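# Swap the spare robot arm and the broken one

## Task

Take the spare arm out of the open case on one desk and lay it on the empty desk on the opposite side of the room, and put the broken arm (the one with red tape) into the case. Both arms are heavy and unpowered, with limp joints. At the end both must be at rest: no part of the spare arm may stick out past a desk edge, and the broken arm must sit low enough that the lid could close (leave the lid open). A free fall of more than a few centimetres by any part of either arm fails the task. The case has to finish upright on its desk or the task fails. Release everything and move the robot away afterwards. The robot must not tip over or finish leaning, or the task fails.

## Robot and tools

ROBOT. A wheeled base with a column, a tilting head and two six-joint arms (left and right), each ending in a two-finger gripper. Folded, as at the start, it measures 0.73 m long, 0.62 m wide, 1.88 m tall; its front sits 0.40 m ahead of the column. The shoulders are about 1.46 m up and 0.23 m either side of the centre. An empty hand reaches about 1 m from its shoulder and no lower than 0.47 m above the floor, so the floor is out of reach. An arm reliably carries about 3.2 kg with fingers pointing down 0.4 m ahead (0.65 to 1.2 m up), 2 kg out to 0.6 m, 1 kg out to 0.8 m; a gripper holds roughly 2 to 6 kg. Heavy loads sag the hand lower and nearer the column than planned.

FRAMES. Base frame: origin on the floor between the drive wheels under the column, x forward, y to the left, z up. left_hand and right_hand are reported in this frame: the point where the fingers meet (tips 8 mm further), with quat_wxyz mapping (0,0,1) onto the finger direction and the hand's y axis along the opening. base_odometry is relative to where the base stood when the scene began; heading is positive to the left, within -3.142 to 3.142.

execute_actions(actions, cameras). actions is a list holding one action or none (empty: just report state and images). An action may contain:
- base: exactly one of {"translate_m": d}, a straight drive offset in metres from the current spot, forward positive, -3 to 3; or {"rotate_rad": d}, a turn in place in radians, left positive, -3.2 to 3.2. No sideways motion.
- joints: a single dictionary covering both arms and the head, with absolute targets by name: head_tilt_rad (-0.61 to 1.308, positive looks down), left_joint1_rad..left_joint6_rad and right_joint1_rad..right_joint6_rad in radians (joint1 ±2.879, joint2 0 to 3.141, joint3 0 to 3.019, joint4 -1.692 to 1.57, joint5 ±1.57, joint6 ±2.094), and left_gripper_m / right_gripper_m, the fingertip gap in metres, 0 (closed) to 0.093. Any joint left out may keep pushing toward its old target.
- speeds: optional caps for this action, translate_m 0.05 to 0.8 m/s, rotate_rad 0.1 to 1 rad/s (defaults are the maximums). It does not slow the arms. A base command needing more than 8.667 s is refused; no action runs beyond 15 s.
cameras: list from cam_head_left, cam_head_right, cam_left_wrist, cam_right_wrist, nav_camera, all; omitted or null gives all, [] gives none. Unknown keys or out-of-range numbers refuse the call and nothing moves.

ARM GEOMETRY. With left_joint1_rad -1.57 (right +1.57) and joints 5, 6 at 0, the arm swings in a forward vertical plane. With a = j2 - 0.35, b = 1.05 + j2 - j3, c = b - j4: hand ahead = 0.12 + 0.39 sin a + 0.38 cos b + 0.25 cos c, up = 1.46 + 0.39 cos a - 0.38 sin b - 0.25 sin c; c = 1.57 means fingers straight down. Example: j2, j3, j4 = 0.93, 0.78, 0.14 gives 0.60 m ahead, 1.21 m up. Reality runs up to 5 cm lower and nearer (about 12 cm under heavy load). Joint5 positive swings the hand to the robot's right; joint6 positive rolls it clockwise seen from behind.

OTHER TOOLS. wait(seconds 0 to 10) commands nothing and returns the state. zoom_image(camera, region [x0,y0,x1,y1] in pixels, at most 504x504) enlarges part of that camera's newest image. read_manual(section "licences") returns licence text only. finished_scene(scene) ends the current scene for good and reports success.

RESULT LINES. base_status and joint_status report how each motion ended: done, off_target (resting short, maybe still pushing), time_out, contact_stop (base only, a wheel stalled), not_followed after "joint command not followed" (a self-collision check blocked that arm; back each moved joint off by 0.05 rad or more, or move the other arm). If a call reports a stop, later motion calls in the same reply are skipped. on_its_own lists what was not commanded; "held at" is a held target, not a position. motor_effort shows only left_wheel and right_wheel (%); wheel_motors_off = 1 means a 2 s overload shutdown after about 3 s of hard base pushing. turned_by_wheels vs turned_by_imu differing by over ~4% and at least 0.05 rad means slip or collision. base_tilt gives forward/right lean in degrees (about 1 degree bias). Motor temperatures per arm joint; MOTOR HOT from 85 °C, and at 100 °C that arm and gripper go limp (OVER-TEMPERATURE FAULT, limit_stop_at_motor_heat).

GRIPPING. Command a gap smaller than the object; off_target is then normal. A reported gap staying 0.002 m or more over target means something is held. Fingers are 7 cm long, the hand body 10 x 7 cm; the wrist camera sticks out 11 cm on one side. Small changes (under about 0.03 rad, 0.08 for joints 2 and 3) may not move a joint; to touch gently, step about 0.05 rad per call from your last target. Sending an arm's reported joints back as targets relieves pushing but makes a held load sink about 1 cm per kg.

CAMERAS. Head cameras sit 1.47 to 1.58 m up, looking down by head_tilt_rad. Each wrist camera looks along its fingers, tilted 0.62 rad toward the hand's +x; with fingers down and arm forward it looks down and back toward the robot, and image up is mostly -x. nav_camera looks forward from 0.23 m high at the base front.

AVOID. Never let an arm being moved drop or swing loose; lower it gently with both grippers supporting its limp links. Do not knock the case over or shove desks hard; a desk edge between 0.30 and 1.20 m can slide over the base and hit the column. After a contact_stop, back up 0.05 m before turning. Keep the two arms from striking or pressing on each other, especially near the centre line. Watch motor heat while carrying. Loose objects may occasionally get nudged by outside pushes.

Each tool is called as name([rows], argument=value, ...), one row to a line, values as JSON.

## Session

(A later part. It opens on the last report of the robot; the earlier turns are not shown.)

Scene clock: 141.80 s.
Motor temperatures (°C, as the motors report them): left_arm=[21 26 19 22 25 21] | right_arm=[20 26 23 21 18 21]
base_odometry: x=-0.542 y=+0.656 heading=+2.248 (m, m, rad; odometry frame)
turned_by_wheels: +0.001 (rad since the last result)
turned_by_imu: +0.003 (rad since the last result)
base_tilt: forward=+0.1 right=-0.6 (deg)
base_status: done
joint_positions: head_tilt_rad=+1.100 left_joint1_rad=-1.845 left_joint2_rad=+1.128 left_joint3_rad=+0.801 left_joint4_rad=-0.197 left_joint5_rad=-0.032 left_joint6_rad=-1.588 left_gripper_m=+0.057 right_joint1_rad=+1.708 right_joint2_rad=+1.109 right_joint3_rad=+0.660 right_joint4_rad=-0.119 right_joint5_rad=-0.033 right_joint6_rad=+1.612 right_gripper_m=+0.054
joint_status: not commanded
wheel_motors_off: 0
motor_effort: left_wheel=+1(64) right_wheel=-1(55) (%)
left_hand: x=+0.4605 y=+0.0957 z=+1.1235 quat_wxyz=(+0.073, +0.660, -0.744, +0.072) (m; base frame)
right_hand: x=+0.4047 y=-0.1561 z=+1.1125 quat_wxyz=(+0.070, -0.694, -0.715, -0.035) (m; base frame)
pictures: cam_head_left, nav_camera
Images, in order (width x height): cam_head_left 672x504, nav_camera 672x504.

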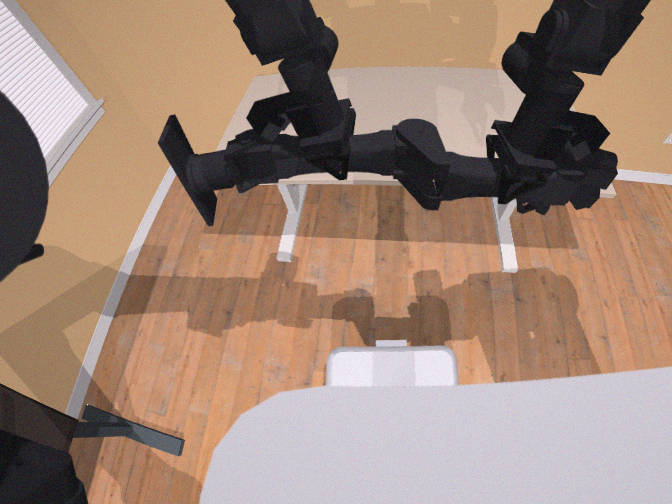

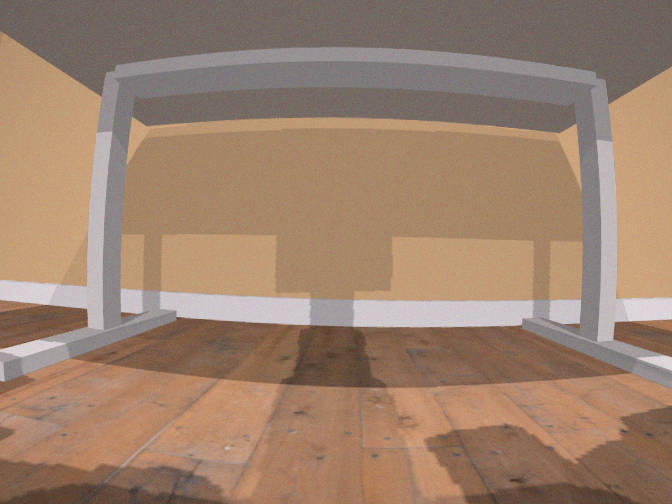

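execute_actions([
  {"base":{"translate_m":0.6},"speeds":{"translate_m":0.2}},
], cameras=[])

execute_actions([
  {"joints":{"right_joint1_rad":1.67,"right_joint2_rad":1.33,"right_joint3_rad":0.88,"right_joint4_rad":-0.01,"left_joint1_rad":-1.84,"left_joint2_rad":1.34,"left_joint3_rad":1.02,"left_joint4_rad":-0.12}},
], cameras=[])

execute_actions([
  {"joints":{"right_joint1_rad":1.62,"right_joint2_rad":1.6,"right_joint3_rad":1.08,"right_joint4_rad":0.07,"left_joint1_rad":-1.80,"left_joint2_rad":1.6,"left_joint3_rad":1.2,"left_joint4_rad":-0.04}},
], cameras=["cam_head_left","cam_head_right","nav_camera"])

Scene clock: 153.67 s.
Motor temperatures (°C, as the motors report them): left_arm=[21 27 19 22 26 22] | right_arm=[20 26 23 21 18 21]
base_odometry: x=-0.918 y=+1.123 heading=+2.249 (m, m, rad; odometry frame)
turned_by_wheels: +0.001 (rad since the last result)
turned_by_imu: +0.004 (rad since the last result)
base_tilt: forward=+0.1 right=-0.6 (deg)
base_status: done
joint_positions: head_tilt_rad=+1.100 left_joint1_rad=-1.845 left_joint2_rad=+1.129 left_joint3_rad=+0.802 left_joint4_rad=-0.198 left_joint5_rad=-0.032 left_joint6_rad=-1.588 left_gripper_m=+0.057 right_joint1_rad=+1.708 right_joint2_rad=+1.109 right_joint3_rad=+0.660 right_joint4_rad=-0.119 right_joint5_rad=-0.032 right_joint6_rad=+1.613 right_gripper_m=+0.054
joint_status: not commanded
wheel_motors_off: 0
motor_effort: left_wheel=+2(42) right_wheel=-1(37) (%)
left_hand: x=+0.4608 y=+0.0956 z=+1.1233 quat_wxyz=(+0.073, +0.660, -0.744, +0.072) (m; base frame)
right_hand: x=+0.4049 y=-0.1563 z=+1.1124 quat_wxyz=(+0.070, -0.695, -0.715, -0.035) (m; base frame)
pictures: none
No camera images: the call's "cameras" was empty. Leave "cameras" out to get every camera's image.

Scene clock: 155.20 s.
Motor temperatures (°C, as the motors report them): left_arm=[21 27 19 22 25 22] | right_arm=[20 26 23 21 18 21]
base_odometry: x=-0.918 y=+1.123 heading=+2.249 (m, m, rad; odometry frame)
turned_by_wheels: +0.000 (rad since the last result)
turned_by_imu: +0.001 (rad since the last result)
base_tilt: forward=+0.2 right=-0.6 (deg)
base_status: not commanded
joint_positions: head_tilt_rad=+1.100 left_joint1_rad=-1.812 left_joint2_rad=+1.452 left_joint3_rad=+1.026 left_joint4_rad=-0.113 left_joint5_rad=-0.012 left_joint6_rad=-1.567 left_gripper_m=+0.057 right_joint1_rad=+1.662 right_joint2_rad=+1.438 right_joint3_rad=+0.874 right_joint4_rad=-0.018 right_joint5_rad=-0.039 right_joint6_rad=+1.604 right_gripper_m=+0.054
joint_status: all done
wheel_motors_off: 0
motor_effort: left_wheel=+3(5) right_wheel=-1(6) (%)
left_hand: x=+0.4927 y=+0.0822 z=+1.0174 quat_wxyz=(+0.074, +0.658, -0.747, +0.064) (m; base frame)
right_hand: x=+0.4343 y=-0.1669 z=+1.0092 quat_wxyz=(+0.062, -0.701, -0.711, -0.019) (m; base frame)
pictures: none
No camera images: the call's "cameras" was empty. Leave "cameras" out to get every camera's image.

Scene clock: 156.67 s.
Motor temperatures (°C, as the motors report them): left_arm=[21 27 19 22 25 21] | right_arm=[20 26 23 21 18 21]
base_odometry: x=-0.918 y=+1.123 heading=+2.249 (m, m, rad; odometry frame)
turned_by_wheels: +0.000 (rad since the last result)
turned_by_imu: +0.001 (rad since the last result)
base_tilt: forward=+0.3 right=-0.6 (deg)
base_status: not commanded
joint_positions: head_tilt_rad=+1.100 left_joint1_rad=-1.787 left_joint2_rad=+1.715 left_joint3_rad=+1.218 left_joint4_rad=-0.030 left_joint5_rad=-0.002 left_joint6_rad=-1.559 left_gripper_m=+0.057 right_joint1_rad=+1.636 right_joint2_rad=+1.713 right_joint3_rad=+1.081 right_joint4_rad=+0.060 right_joint5_rad=-0.054 right_joint6_rad=+1.585 right_gripper_m=+0.054
joint_status: all done
wheel_motors_off: 0
motor_effort: left_wheel=+3(5) right_wheel=-1(5) (%)
left_hand: x=+0.5021 y=+0.0764 z=+0.9196 quat_wxyz=(+0.066, +0.661, -0.745, +0.065) (m; base frame)
right_hand: x=+0.4463 y=-0.1734 z=+0.9109 quat_wxyz=(+0.057, -0.699, -0.712, -0.021) (m; base frame)
pictures: cam_head_left, cam_head_right, nav_camera
Images, in order (width x height): cam_head_left 672x504, cam_head_right 672x504, nav_camera 672x504.

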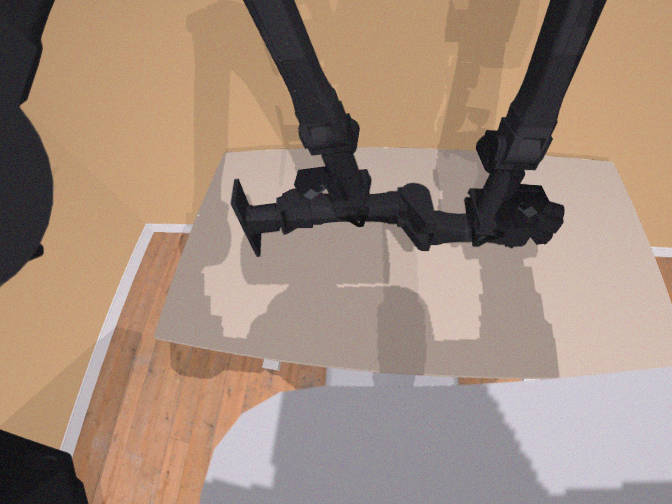

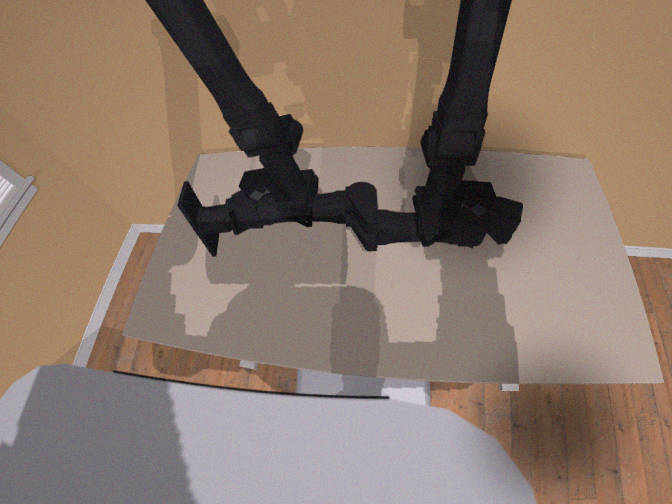

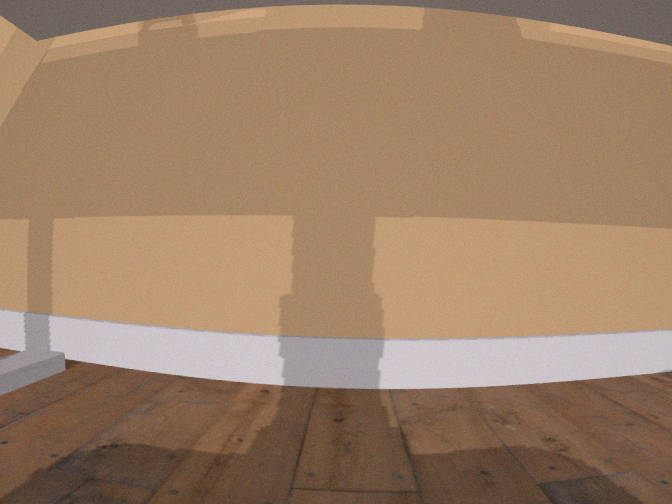

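execute_actions([
  {"joints":{"right_joint1_rad":1.62,"right_joint2_rad":1.7,"right_joint3_rad":1.14,"right_joint4_rad":0.1,"left_joint2_rad":1.7,"left_joint3_rad":1.27,"left_joint4_rad":-0.01},"base":{"translate_m":0.04},"speeds":{"translate_m":0.05}},
], cameras=[])

execute_actions([
  {"joints":{"right_joint2_rad":1.8,"right_joint3_rad":1.19,"right_joint4_rad":0.15,"left_joint2_rad":1.8,"left_joint3_rad":1.33,"left_joint4_rad":0.04},"base":{"translate_m":0.03},"speeds":{"translate_m":0.05}},
], cameras=["cam_head_left","cam_head_right"])

zoom_image(camera="cam_head_right", region=[150,130,600,330])

Scene clock: 164.00 s.
Motor temperatures (°C, as the motors report them): left_arm=[21 27 19 22 24 21] | right_arm=[20 27 23 21 18 21]
base_odometry: x=-0.943 y=+1.154 heading=+2.250 (m, m, rad; odometry frame)
turned_by_wheels: +0.000 (rad since the last result)
turned_by_imu: +0.002 (rad since the last result)
base_tilt: forward=+0.2 right=-0.8 (deg)
base_status: done
joint_positions: head_tilt_rad=+1.100 left_joint1_rad=-1.785 left_joint2_rad=+1.804 left_joint3_rad=+1.296 left_joint4_rad=+0.009 left_joint5_rad=+0.000 left_joint6_rad=-1.563 left_gripper_m=+0.056 right_joint1_rad=+1.635 right_joint2_rad=+1.749 right_joint3_rad=+1.108 right_joint4_rad=+0.069 right_joint5_rad=-0.033 right_joint6_rad=+1.612 right_gripper_m=+0.054
joint_status: all done
wheel_motors_off: 0
motor_effort: left_wheel=+1(42) right_wheel=+0(33) (%)
left_hand: x=+0.5095 y=+0.0706 z=+0.8862 quat_wxyz=(+0.057, +0.663, -0.743, +0.075) (m; base frame)
right_hand: x=+0.4459 y=-0.1772 z=+0.8971 quat_wxyz=(+0.048, -0.709, -0.703, -0.013) (m; base frame)
pictures: none
No camera images: the call's "cameras" was empty. Leave "cameras" out to get every camera's image.

Scene clock: 165.83 s.
Motor temperatures (°C, as the motors report them): left_arm=[21 27 19 22 24 21] | right_arm=[20 27 24 21 20 21]
base_odometry: x=-0.962 y=+1.178 heading=+2.250 (m, m, rad; odometry frame)
turned_by_wheels: +0.000 (rad since the last result)
turned_by_imu: +0.001 (rad since the last result)
base_tilt: forward=+0.1 right=-0.6 (deg)
base_status: done
joint_positions: head_tilt_rad=+1.100 left_joint1_rad=-1.785 left_joint2_rad=+1.891 left_joint3_rad=+1.357 left_joint4_rad=+0.053 left_joint5_rad=+0.010 left_joint6_rad=-1.547 left_gripper_m=+0.056 right_joint1_rad=+1.650 right_joint2_rad=+1.783 right_joint3_rad=+1.107 right_joint4_rad=+0.089 right_joint5_rad=+0.052 right_joint6_rad=+1.676 right_gripper_m=+0.054
joint_status: right_joint4_rad time_out (moved +0.020 of +0.081); the others done
wheel_motors_off: 0
on_its_own: right_joint4_rad reads +0.089 and still pushes toward +0.150 since a time_out
motor_effort: left_wheel=+1(40) right_wheel=+1(34) (%)
left_hand: x=+0.5061 y=+0.0629 z=+0.8540 quat_wxyz=(+0.054, +0.657, -0.747, +0.085) (m; base frame)
right_hand: x=+0.4304 y=-0.1811 z=+0.8860 quat_wxyz=(+0.027, -0.728, -0.684, +0.018) (m; base frame)
pictures: cam_head_left, cam_head_right
Images, in order (width x height): cam_head_left 672x504, cam_head_right 672x504.

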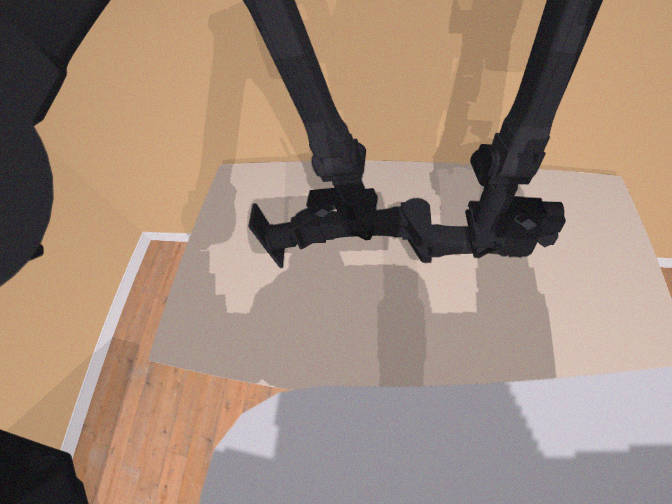

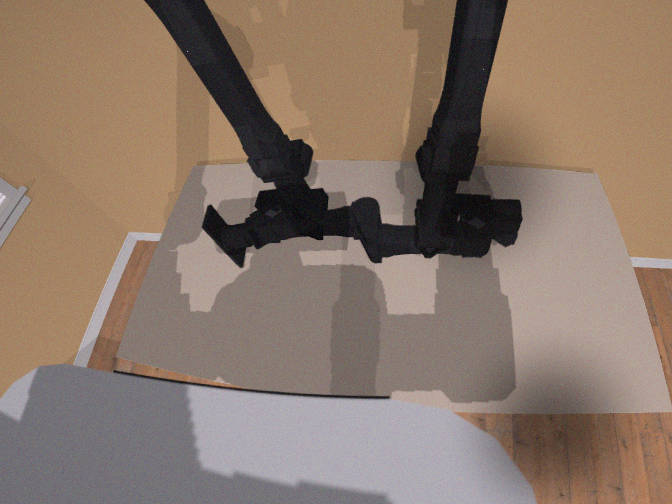

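Region (150, 130, 600, 330) of cam_head_right's 672x504 image, scaled by 1.120, with more detail than that image has.

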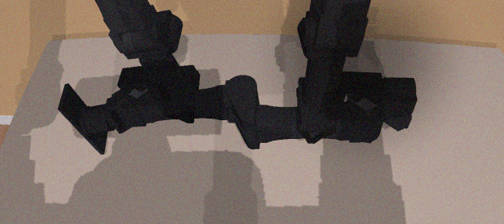

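execute_actions([
  {"joints":{"right_joint1_rad":1.64,"right_joint2_rad":1.7,"right_joint3_rad":1.12,"right_joint4_rad":0.09},"base":{"translate_m":-0.1},"speeds":{"translate_m":0.05}},
], cameras=["cam_head_left","cam_head_right","cam_right_wrist"])

zoom_image(camera="cam_head_left", region=[430,150,630,300])

Scene clock: 173.47 s.
Motor temperatures (°C, as the motors report them): left_arm=[21 28 19 22 24 21] | right_arm=[20 26 24 21 25 21]
base_odometry: x=-0.899 y=+1.100 heading=+2.249 (m, m, rad; odometry frame)
turned_by_wheels: -0.002 (rad since the last result)
turned_by_imu: +0.000 (rad since the last result)
base_tilt: forward=+0.1 right=-0.5 (deg)
base_status: done
joint_positions: head_tilt_rad=+1.100 left_joint1_rad=-1.785 left_joint2_rad=+1.885 left_joint3_rad=+1.342 left_joint4_rad=+0.047 left_joint5_rad=+0.002 left_joint6_rad=-1.570 left_gripper_m=+0.056 right_joint1_rad=+1.640 right_joint2_rad=+1.799 right_joint3_rad=+1.122 right_joint4_rad=+0.088 right_joint5_rad=+0.006 right_joint6_rad=+1.633 right_gripper_m=+0.054
joint_status: all done
wheel_motors_off: 0
motor_effort: left_wheel=+0(33) right_wheel=+1(44) (%)
left_hand: x=+0.4995 y=+0.0654 z=+0.8558 quat_wxyz=(+0.057, +0.666, -0.740, +0.077) (m; base frame)
right_hand: x=+0.4312 y=-0.1800 z=+0.8800 quat_wxyz=(+0.041, -0.716, -0.697, +0.006) (m; base frame)
pictures: cam_head_left, cam_head_right, cam_right_wrist
Images, in order (width x height): cam_head_left 672x504, cam_head_right 672x504, cam_right_wrist 672x504.

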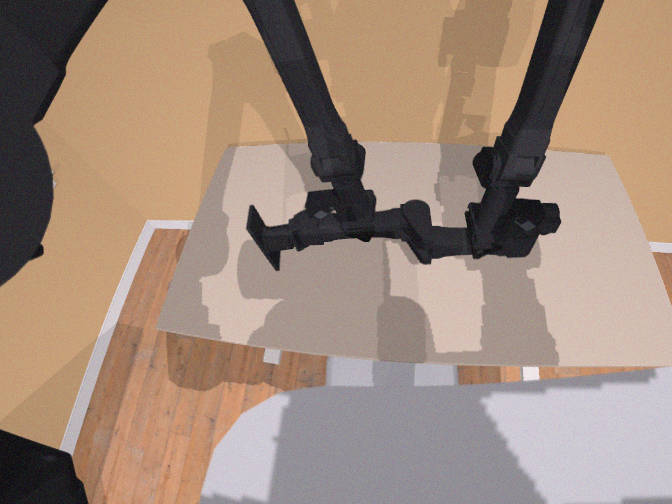

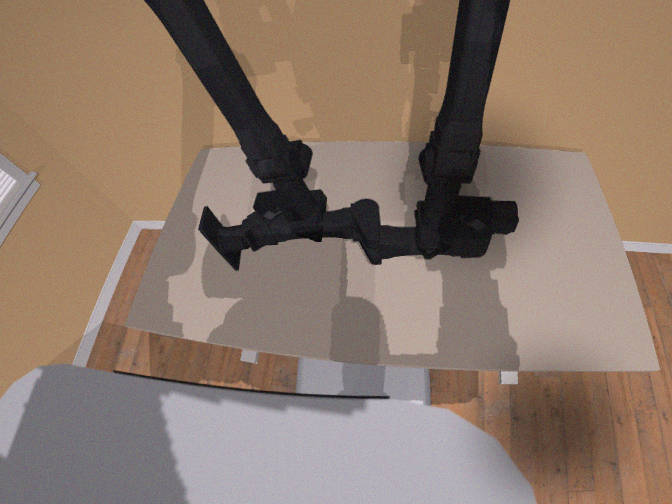

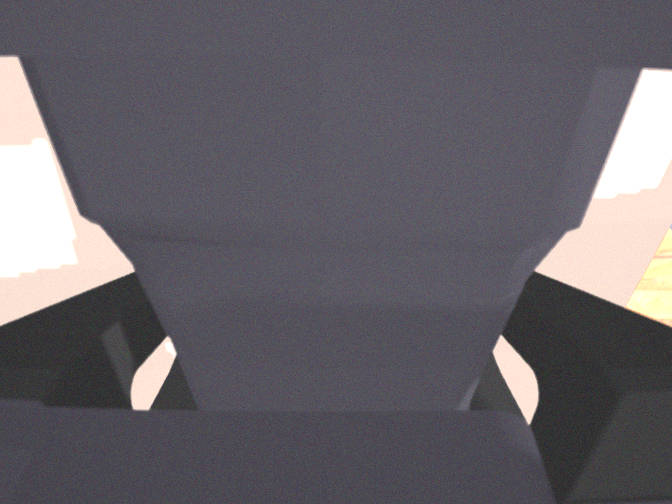

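Region (430, 150, 630, 300) of cam_head_left's 672x504 image, scaled by 2.520, with more detail than that image has; it fills the top 378 rows of this view, and the rest is white.

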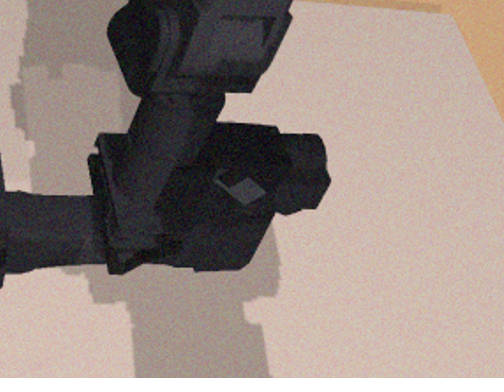

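execute_actions([
  {"joints":{"right_joint2_rad":1.5,"right_joint3_rad":1.03,"right_joint4_rad":0.0,"left_joint2_rad":1.6,"left_joint3_rad":1.2,"left_joint4_rad":-0.04}},
], cameras=["cam_head_right"])

execute_actions([
  {"base":{"rotate_rad":-0.25},"speeds":{"rotate_rad":0.15}},
], cameras=["cam_head_right","cam_head_left","nav_camera"])

zoom_image(camera="cam_head_left", region=[430,150,630,300])

Scene clock: 183.37 s.
Motor temperatures (°C, as the motors report them): left_arm=[21 28 18 22 23 21] | right_arm=[20 27 24 21 24 21]
base_odometry: x=-0.899 y=+1.100 heading=+2.249 (m, m, rad; odometry frame)
turned_by_wheels: +0.000 (rad since the last result)
turned_by_imu: +0.002 (rad since the last result)
base_tilt: forward=+0.1 right=-0.6 (deg)
base_status: not commanded
joint_positions: head_tilt_rad=+1.100 left_joint1_rad=-1.785 left_joint2_rad=+1.709 left_joint3_rad=+1.213 left_joint4_rad=-0.037 left_joint5_rad=-0.004 left_joint6_rad=-1.595 left_gripper_m=+0.056 right_joint1_rad=+1.652 right_joint2_rad=+1.646 right_joint3_rad=+1.036 right_joint4_rad=-0.002 right_joint5_rad=-0.023 right_joint6_rad=+1.615 right_gripper_m=+0.054
joint_status: right_joint2_rad time_out (moved -0.153 of -0.299); the others done
wheel_motors_off: 0
on_its_own: right_joint2_rad reads +1.646 and still pushes toward +1.500 since a time_out
motor_effort: left_wheel=-2(4) right_wheel=+2(5) (%)
left_hand: x=+0.5006 y=+0.0787 z=+0.9215 quat_wxyz=(+0.068, +0.674, -0.733, +0.060) (m; base frame)
right_hand: x=+0.4388 y=-0.1703 z=+0.9358 quat_wxyz=(+0.064, -0.706, -0.705, +0.001) (m; base frame)
pictures: cam_head_right
Images, in order (width x height): cam_head_right 672x504.

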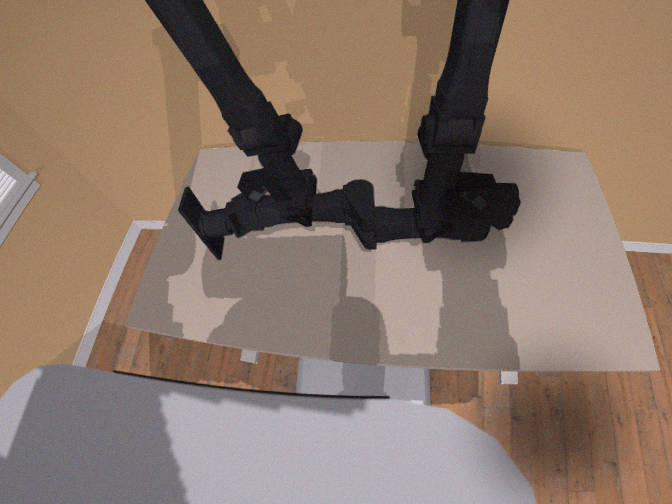

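not run: a stop came earlier in this reply.

This scene's latest camera images include none from cam_head_left. They are from: cam_head_right. Call execute_actions without "cameras", or with cam_head_left in "cameras", to get its image.

execute_actions([
  {"base":{"rotate_rad":-0.25},"speeds":{"rotate_rad":0.15},"joints":{"right_joint2_rad":1.53}},
], cameras=["cam_head_right","cam_head_left","nav_camera"])

zoom_image(camera="cam_head_left", region=[430,150,630,300])

Scene clock: 188.80 s.
Motor temperatures (°C, as the motors report them): left_arm=[21 28 18 22 23 22] | right_arm=[20 28 23 21 23 21]
base_odometry: x=-0.900 y=+1.100 heading=+2.000 (m, m, rad; odometry frame)
turned_by_wheels: -0.248 (rad since the last result)
turned_by_imu: -0.242 (rad since the last result)
base_tilt: forward=+0.1 right=-0.6 (deg)
base_status: done
joint_positions: head_tilt_rad=+1.100 left_joint1_rad=-1.787 left_joint2_rad=+1.709 left_joint3_rad=+1.212 left_joint4_rad=-0.037 left_joint5_rad=-0.002 left_joint6_rad=-1.596 left_gripper_m=+0.056 right_joint1_rad=+1.648 right_joint2_rad=+1.646 right_joint3_rad=+1.035 right_joint4_rad=-0.002 right_joint5_rad=-0.026 right_joint6_rad=+1.614 right_gripper_m=+0.054
joint_status: all done
wheel_motors_off: 0
motor_effort: left_wheel=+2(50) right_wheel=-2(45) (%)
left_hand: x=+0.5000 y=+0.0769 z=+0.9218 quat_wxyz=(+0.070, +0.674, -0.733, +0.061) (m; base frame)
right_hand: x=+0.4380 y=-0.1720 z=+0.9358 quat_wxyz=(+0.064, -0.707, -0.705, +0.001) (m; base frame)
pictures: cam_head_left, cam_head_right, nav_camera
Images, in order (width x height): cam_head_left 672x504, cam_head_right 672x504, nav_camera 672x504.

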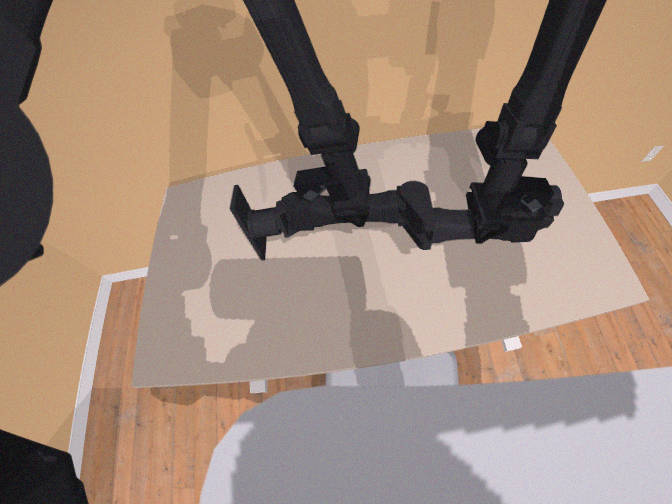

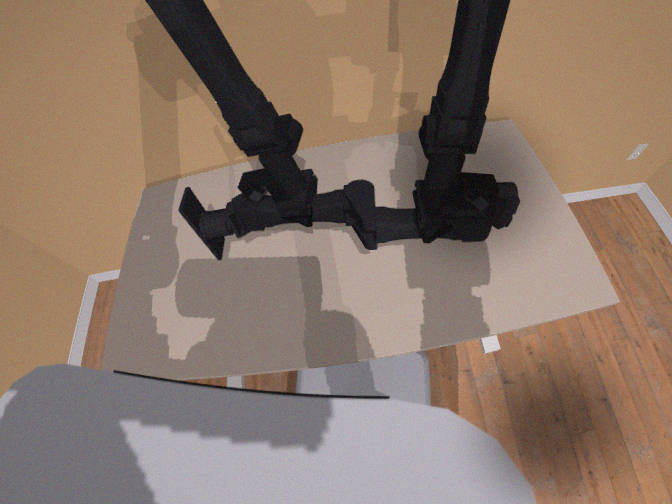

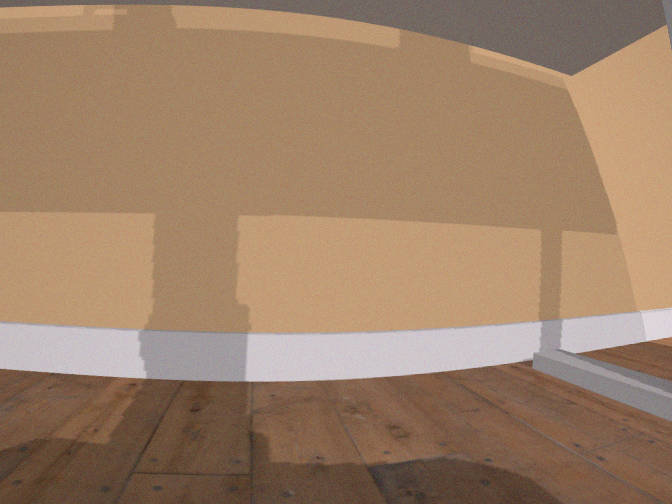

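Region (430, 150, 630, 300) of cam_head_left's 672x504 image, scaled by 2.520, with more detail than that image has; it fills the top 378 rows of this view, and the rest is white.

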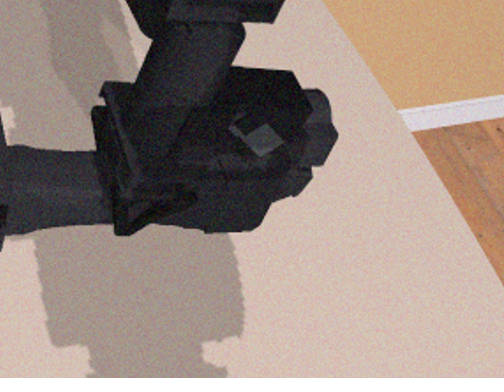

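execute_actions([
  {"base":{"rotate_rad":0.13},"speeds":{"rotate_rad":0.1},"joints":{"right_joint1_rad":1.63,"right_joint2_rad":1.68,"right_joint3_rad":1.12,"right_joint4_rad":0.08,"left_joint2_rad":1.72,"left_joint3_rad":1.28,"left_joint4_rad":0.0}},
], cameras=["cam_head_right"])

execute_actions([
  {"base":{"rotate_rad":0.13},"speeds":{"rotate_rad":0.1},"joints":{"right_joint2_rad":1.76,"right_joint3_rad":1.17,"right_joint4_rad":0.11,"left_joint2_rad":1.78,"left_joint3_rad":1.32,"left_joint4_rad":0.03}},
], cameras=["cam_head_right","cam_head_left"])

Scene clock: 194.93 s.
Motor temperatures (°C, as the motors report them): left_arm=[21 28 18 22 23 22] | right_arm=[20 28 23 21 22 21]
base_odometry: x=-0.899 y=+1.100 heading=+2.128 (m, m, rad; odometry frame)
turned_by_wheels: +0.128 (rad since the last result)
turned_by_imu: +0.129 (rad since the last result)
base_tilt: forward=+0.1 right=-0.5 (deg)
base_status: done
joint_positions: head_tilt_rad=+1.100 left_joint1_rad=-1.783 left_joint2_rad=+1.820 left_joint3_rad=+1.303 left_joint4_rad=+0.015 left_joint5_rad=+0.003 left_joint6_rad=-1.595 left_gripper_m=+0.055 right_joint1_rad=+1.638 right_joint2_rad=+1.756 right_joint3_rad=+1.112 right_joint4_rad=+0.072 right_joint5_rad=-0.015 right_joint6_rad=+1.606 right_gripper_m=+0.054
joint_status: all done
wheel_motors_off: 0
motor_effort: left_wheel=+0(21) right_wheel=+1(47) (%)
left_hand: x=+0.5061 y=+0.0704 z=+0.8798 quat_wxyz=(+0.060, +0.675, -0.732, +0.073) (m; base frame)
right_hand: x=+0.4446 y=-0.1775 z=+0.8945 quat_wxyz=(+0.043, -0.707, -0.706, -0.008) (m; base frame)
pictures: cam_head_right
Images, in order (width x height): cam_head_right 672x504.

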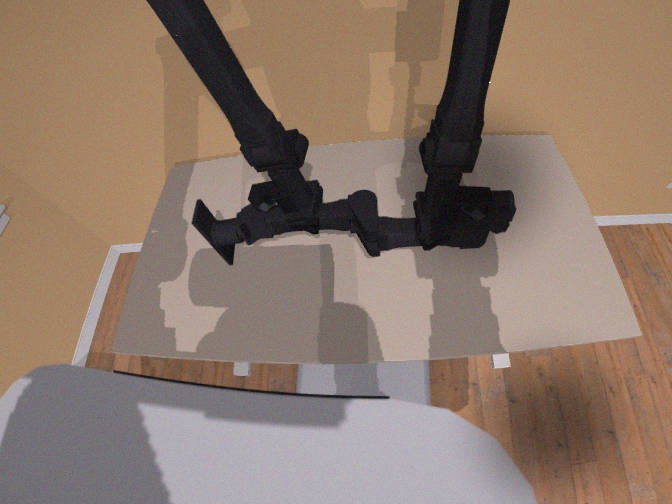

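Scene clock: 196.77 s.
Motor temperatures (°C, as the motors report them): left_arm=[21 28 18 22 23 22] | right_arm=[20 28 23 21 23 21]
base_odometry: x=-0.899 y=+1.100 heading=+2.256 (m, m, rad; odometry frame)
turned_by_wheels: +0.128 (rad since the last result)
turned_by_imu: +0.125 (rad since the last result)
base_tilt: forward=+0.2 right=-0.7 (deg)
base_status: done
joint_positions: head_tilt_rad=+1.100 left_joint1_rad=-1.787 left_joint2_rad=+1.872 left_joint3_rad=+1.350 left_joint4_rad=+0.042 left_joint5_rad=+0.005 left_joint6_rad=-1.588 left_gripper_m=+0.055 right_joint1_rad=+1.638 right_joint2_rad=+1.784 right_joint3_rad=+1.132 right_joint4_rad=+0.082 right_joint5_rad=+0.019 right_joint6_rad=+1.620 right_gripper_m=+0.054
joint_status: all done
wheel_motors_off: 0
motor_effort: left_wheel=+0(40) right_wheel=+1(63) (%)
left_hand: x=+0.5104 y=+0.0635 z=+0.8610 quat_wxyz=(+0.054, +0.672, -0.734, +0.083) (m; base frame)
right_hand: x=+0.4448 y=-0.1828 z=+0.8840 quat_wxyz=(+0.029, -0.712, -0.702, +0.003) (m; base frame)
pictures: cam_head_left, cam_head_right
Images, in order (width x height): cam_head_left 672x504, cam_head_right 672x504.

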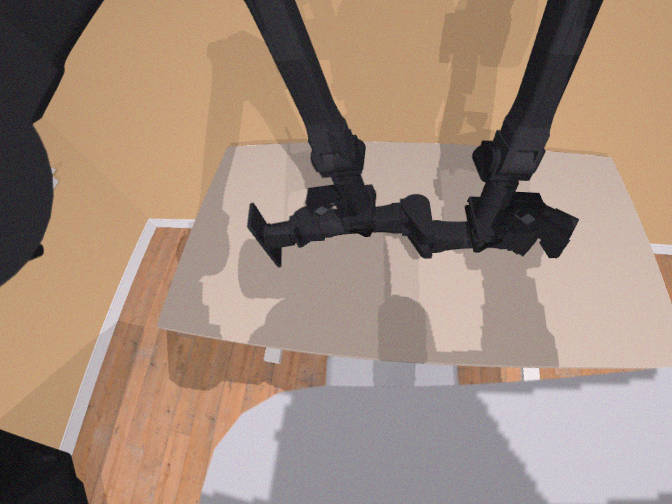

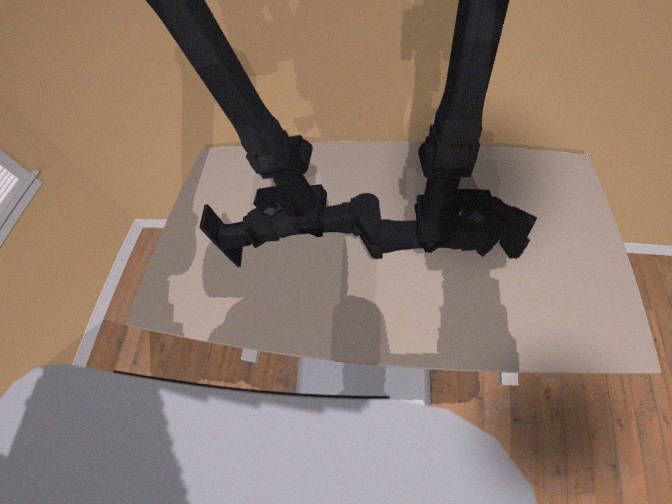

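execute_actions([
  {"base":{"translate_m":0.05},"speeds":{"translate_m":0.05},"joints":{"right_joint2_rad":1.84,"right_joint3_rad":1.22,"right_joint4_rad":0.14}},
], cameras=["cam_head_right"])

execute_actions([
  {"base":{"translate_m":0.04},"speeds":{"translate_m":0.05},"joints":{"right_joint2_rad":1.92,"right_joint3_rad":1.27,"right_joint4_rad":0.17,"left_joint2_rad":1.85,"left_joint3_rad":1.37,"left_joint4_rad":0.05}},
], cameras=["cam_head_right","cam_head_left"])

Scene clock: 202.73 s.
Motor temperatures (°C, as the motors report them): left_arm=[21 29 18 22 23 22] | right_arm=[20 27 24 21 24 21]
base_odometry: x=-0.931 y=+1.139 heading=+2.258 (m, m, rad; odometry frame)
turned_by_wheels: +0.001 (rad since the last result)
turned_by_imu: +0.003 (rad since the last result)
base_tilt: forward=+0.1 right=-0.7 (deg)
base_status: done
joint_positions: head_tilt_rad=+1.100 left_joint1_rad=-1.773 left_joint2_rad=+1.880 left_joint3_rad=+1.355 left_joint4_rad=+0.044 left_joint5_rad=-0.009 left_joint6_rad=-1.568 left_gripper_m=+0.055 right_joint1_rad=+1.663 right_joint2_rad=+1.804 right_joint3_rad=+1.142 right_joint4_rad=+0.084 right_joint5_rad=+0.038 right_joint6_rad=+1.655 right_gripper_m=+0.054
joint_status: right_joint4_rad time_out (moved +0.001 of +0.058); the others done
wheel_motors_off: 0
on_its_own: right_joint4_rad reads +0.084 and still pushes toward +0.140 since a time_out
motor_effort: left_wheel=+1(41) right_wheel=+0(36) (%)
left_hand: x=+0.5105 y=+0.0757 z=+0.8556 quat_wxyz=(+0.044, +0.668, -0.739, +0.074) (m; base frame)
right_hand: x=+0.4387 y=-0.1692 z=+0.8779 quat_wxyz=(+0.033, -0.719, -0.694, +0.006) (m; base frame)
pictures: cam_head_right
Images, in order (width x height): cam_head_right 672x504.

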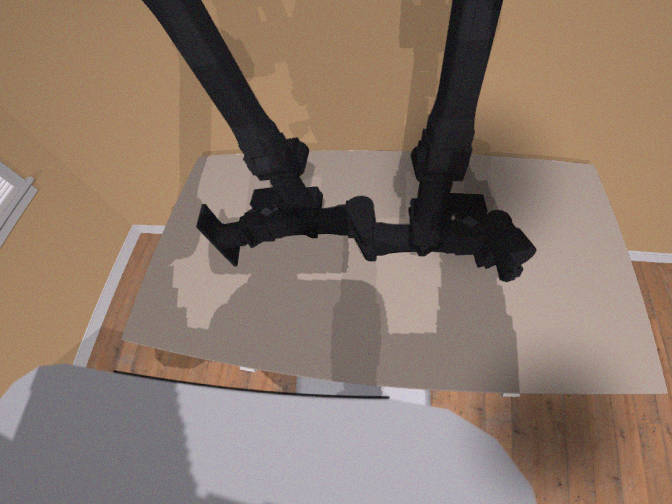

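not run: a stop came earlier in this reply.

execute_actions([
  {"base":{"translate_m":0.05},"speeds":{"translate_m":0.05},"joints":{"right_joint1_rad":1.65,"right_joint2_rad":1.86,"right_joint3_rad":1.22,"right_joint4_rad":0.12}},
], cameras=["cam_head_right","cam_head_left"])

zoom_image(camera="cam_head_left", region=[430,170,630,320])

Scene clock: 210.13 s.
Motor temperatures (°C, as the motors report them): left_arm=[21 29 19 22 23 22] | right_arm=[20 26 24 21 28 21]
base_odometry: x=-0.963 y=+1.177 heading=+2.259 (m, m, rad; odometry frame)
turned_by_wheels: +0.001 (rad since the last result)
turned_by_imu: +0.003 (rad since the last result)
base_tilt: forward=+0.2 right=-0.7 (deg)
base_status: done
joint_positions: head_tilt_rad=+1.100 left_joint1_rad=-1.762 left_joint2_rad=+1.884 left_joint3_rad=+1.361 left_joint4_rad=+0.051 left_joint5_rad=-0.009 left_joint6_rad=-1.587 left_gripper_m=+0.055 right_joint1_rad=+1.670 right_joint2_rad=+1.817 right_joint3_rad=+1.172 right_joint4_rad=+0.080 right_joint5_rad=+0.037 right_joint6_rad=+1.631 right_gripper_m=+0.054
joint_status: all done
wheel_motors_off: 0
motor_effort: left_wheel=+1(44) right_wheel=-1(41) (%)
left_hand: x=+0.5143 y=+0.0831 z=+0.8530 quat_wxyz=(+0.038, +0.678, -0.731, +0.074) (m; base frame)
right_hand: x=+0.4487 y=-0.1629 z=+0.8723 quat_wxyz=(+0.032, -0.709, -0.704, -0.002) (m; base frame)
pictures: cam_head_left, cam_head_right
Images, in order (width x height): cam_head_left 672x504, cam_head_right 672x504.

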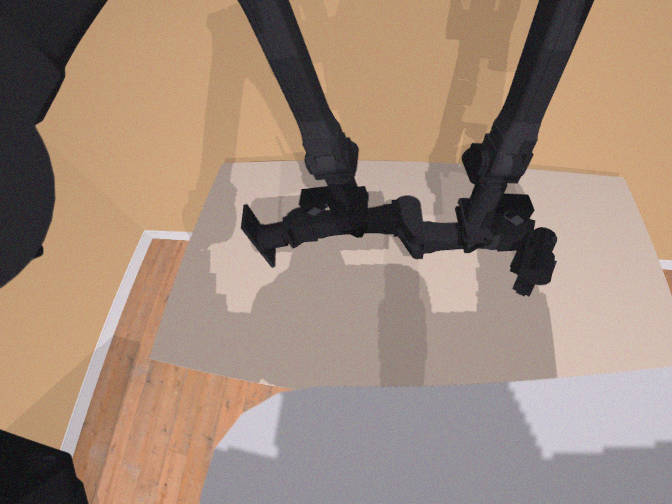

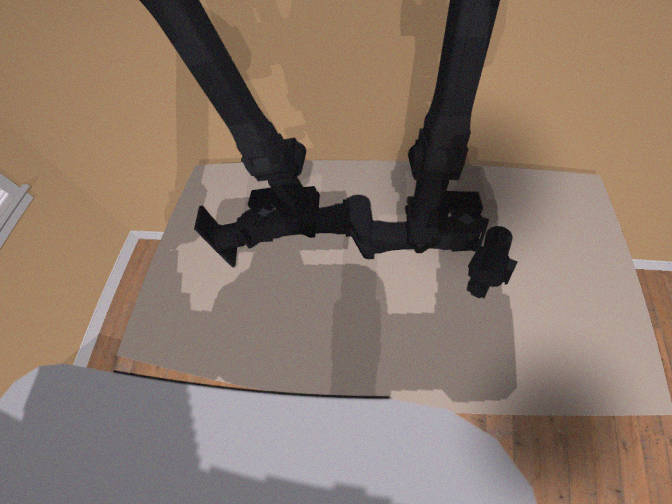

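Region (430, 170, 630, 320) of cam_head_left's 672x504 image, scaled by 2.520, with more detail than that image has; it fills the top 378 rows of this view, and the rest is white.

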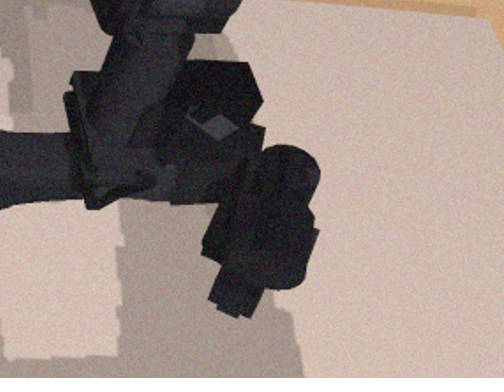

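execute_actions([
  {"base":{"translate_m":0.03},"speeds":{"translate_m":0.05},"joints":{"right_joint2_rad":1.93,"right_joint3_rad":1.27,"right_joint4_rad":0.12}},
], cameras=["cam_head_right"])

execute_actions([
  {"base":{"rotate_rad":0.06},"speeds":{"rotate_rad":0.1},"joints":{"right_joint2_rad":2.0,"right_joint3_rad":1.33,"right_joint4_rad":0.13,"left_joint2_rad":1.86,"left_joint3_rad":1.38}},
], cameras=["cam_head_right","cam_head_left"])

Scene clock: 215.43 s.
Motor temperatures (°C, as the motors report them): left_arm=[21 29 19 22 23 22] | right_arm=[20 26 24 21 29 21]
base_odometry: x=-0.982 y=+1.201 heading=+2.260 (m, m, rad; odometry frame)
turned_by_wheels: +0.001 (rad since the last result)
turned_by_imu: +0.002 (rad since the last result)
base_tilt: forward=+0.2 right=-0.6 (deg)
base_status: done
joint_positions: head_tilt_rad=+1.100 left_joint1_rad=-1.748 left_joint2_rad=+1.893 left_joint3_rad=+1.343 left_joint4_rad=+0.044 left_joint5_rad=-0.013 left_joint6_rad=-1.590 left_gripper_m=+0.055 right_joint1_rad=+1.662 right_joint2_rad=+1.978 right_joint3_rad=+1.290 right_joint4_rad=+0.138 right_joint5_rad=-0.045 right_joint6_rad=+1.599 right_gripper_m=+0.054
joint_status: all done
wheel_motors_off: 0
motor_effort: left_wheel=+1(37) right_wheel=-1(33) (%)
left_hand: x=+0.4970 y=+0.0952 z=+0.8474 quat_wxyz=(+0.044, +0.681, -0.729, +0.056) (m; base frame)
right_hand: x=+0.4372 y=-0.1507 z=+0.8134 quat_wxyz=(+0.053, -0.699, -0.712, -0.033) (m; base frame)
pictures: cam_head_right
Images, in order (width x height): cam_head_right 672x504.

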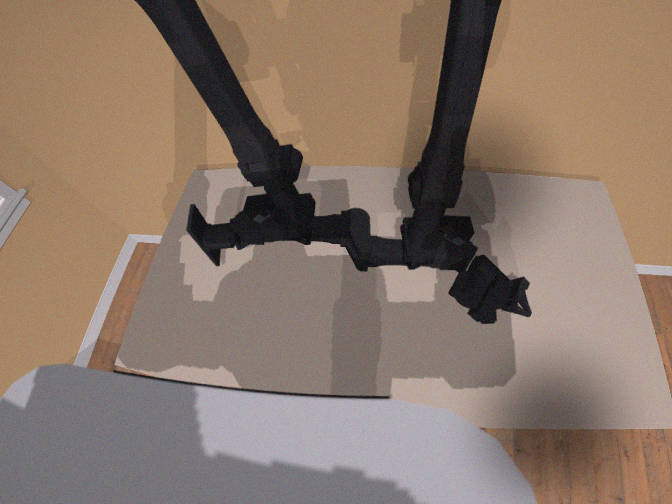

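Scene clock: 216.60 s.
Motor temperatures (°C, as the motors report them): left_arm=[21 29 19 22 23 22] | right_arm=[20 26 24 21 28 21]
base_odometry: x=-0.982 y=+1.201 heading=+2.318 (m, m, rad; odometry frame)
turned_by_wheels: +0.058 (rad since the last result)
turned_by_imu: +0.057 (rad since the last result)
base_tilt: forward=+0.1 right=-0.6 (deg)
base_status: done
joint_positions: head_tilt_rad=+1.100 left_joint1_rad=-1.750 left_joint2_rad=+1.966 left_joint3_rad=+1.408 left_joint4_rad=+0.047 left_joint5_rad=-0.012 left_joint6_rad=-1.582 left_gripper_m=+0.055 right_joint1_rad=+1.654 right_joint2_rad=+2.039 right_joint3_rad=+1.343 right_joint4_rad=+0.138 right_joint5_rad=-0.040 right_joint6_rad=+1.605 right_gripper_m=+0.054
joint_status: all done
wheel_motors_off: 0
motor_effort: left_wheel=+0(52) right_wheel=+0(44) (%)
left_hand: x=+0.4925 y=+0.0892 z=+0.8203 quat_wxyz=(+0.046, +0.678, -0.732, +0.056) (m; base frame)
right_hand: x=+0.4306 y=-0.1556 z=+0.7902 quat_wxyz=(+0.052, -0.703, -0.709, -0.026) (m; base frame)
pictures: cam_head_left, cam_head_right
Images, in order (width x height): cam_head_left 672x504, cam_head_right 672x504.

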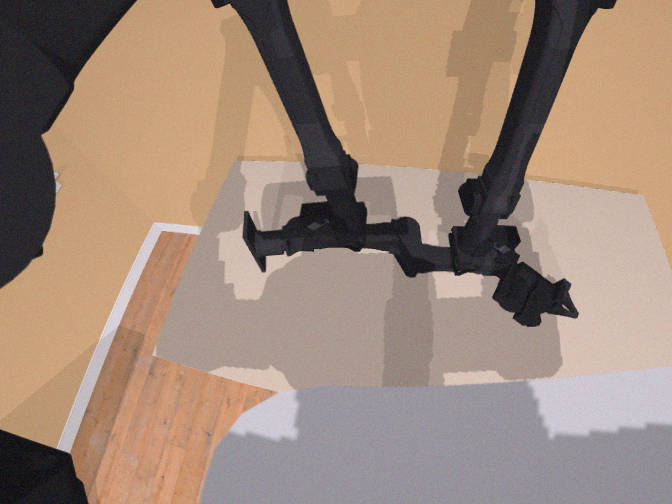

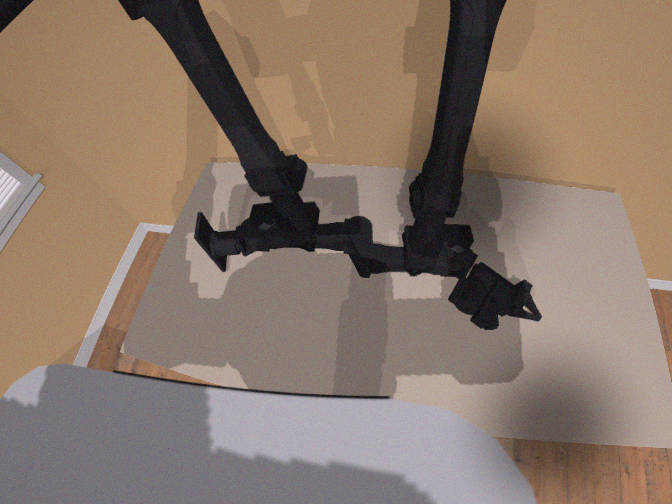

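Laid out. Lowering until the desk carries the weight.

execute_actions([
  {"joints":{"right_joint2_rad":2.07,"right_joint3_rad":1.37,"right_joint4_rad":0.15,"left_joint2_rad":1.95,"left_joint3_rad":1.44,"left_joint4_rad":0.07}},
], cameras=[])

execute_actions([
  {"joints":{"right_joint2_rad":2.13,"right_joint3_rad":1.41,"left_joint2_rad":2.03,"left_joint3_rad":1.49}},
], cameras=["cam_head_left"])

Scene clock: 221.93 s.
Motor temperatures (°C, as the motors report them): left_arm=[21 29 19 22 23 22] | right_arm=[20 26 24 21 26 21]
base_odometry: x=-0.982 y=+1.201 heading=+2.318 (m, m, rad; odometry frame)
turned_by_wheels: +0.000 (rad since the last result)
turned_by_imu: +0.001 (rad since the last result)
base_tilt: forward=+0.2 right=-0.7 (deg)
base_status: not commanded
joint_positions: head_tilt_rad=+1.100 left_joint1_rad=-1.750 left_joint2_rad=+2.050 left_joint3_rad=+1.469 left_joint4_rad=+0.084 left_joint5_rad=-0.007 left_joint6_rad=-1.578 left_gripper_m=+0.055 right_joint1_rad=+1.648 right_joint2_rad=+2.107 right_joint3_rad=+1.393 right_joint4_rad=+0.160 right_joint5_rad=-0.029 right_joint6_rad=+1.607 right_gripper_m=+0.054
joint_status: all done
wheel_motors_off: 0
motor_effort: left_wheel=-2(3) right_wheel=+3(3) (%)
left_hand: x=+0.4836 y=+0.0845 z=+0.7889 quat_wxyz=(+0.044, +0.676, -0.733, +0.062) (m; base frame)
right_hand: x=+0.4207 y=-0.1607 z=+0.7651 quat_wxyz=(+0.045, -0.705, -0.707, -0.022) (m; base frame)
pictures: none
No camera images: the call's "cameras" was empty. Leave "cameras" out to get every camera's image.

Scene clock: 222.60 s.
Motor temperatures (°C, as the motors report them): left_arm=[21 29 19 22 23 22] | right_arm=[20 26 24 21 26 21]
base_odometry: x=-0.982 y=+1.201 heading=+2.318 (m, m, rad; odometry frame)
turned_by_wheels: +0.000 (rad since the last result)
turned_by_imu: +0.000 (rad since the last result)
base_tilt: forward=+0.2 right=-0.6 (deg)
base_status: not commanded
joint_positions: head_tilt_rad=+1.100 left_joint1_rad=-1.750 left_joint2_rad=+2.069 left_joint3_rad=+1.497 left_joint4_rad=+0.076 left_joint5_rad=-0.012 left_joint6_rad=-1.572 left_gripper_m=+0.054 right_joint1_rad=+1.648 right_joint2_rad=+2.130 right_joint3_rad=+1.419 right_joint4_rad=+0.160 right_joint5_rad=-0.031 right_joint6_rad=+1.613 right_gripper_m=+0.053
joint_status: all done
wheel_motors_off: 0
motor_effort: left_wheel=-3(4) right_wheel=+3(4) (%)
left_hand: x=+0.4860 y=+0.0840 z=+0.7814 quat_wxyz=(+0.041, +0.674, -0.735, +0.061) (m; base frame)
right_hand: x=+0.4208 y=-0.1597 z=+0.7563 quat_wxyz=(+0.045, -0.707, -0.705, -0.024) (m; base frame)
pictures: cam_head_left
Images, in order (width x height): cam_head_left 672x504.

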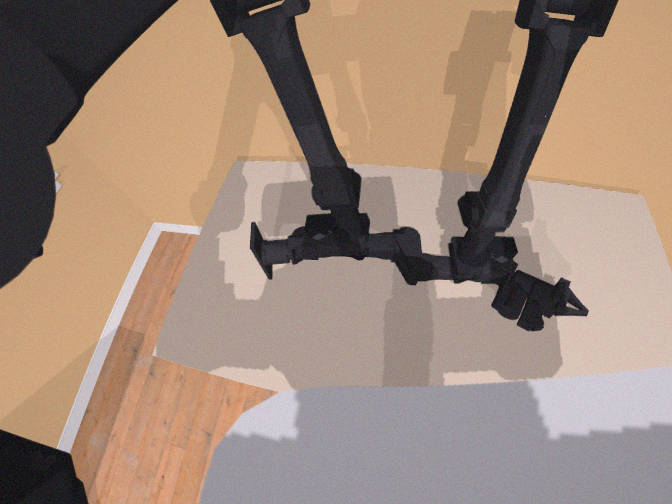

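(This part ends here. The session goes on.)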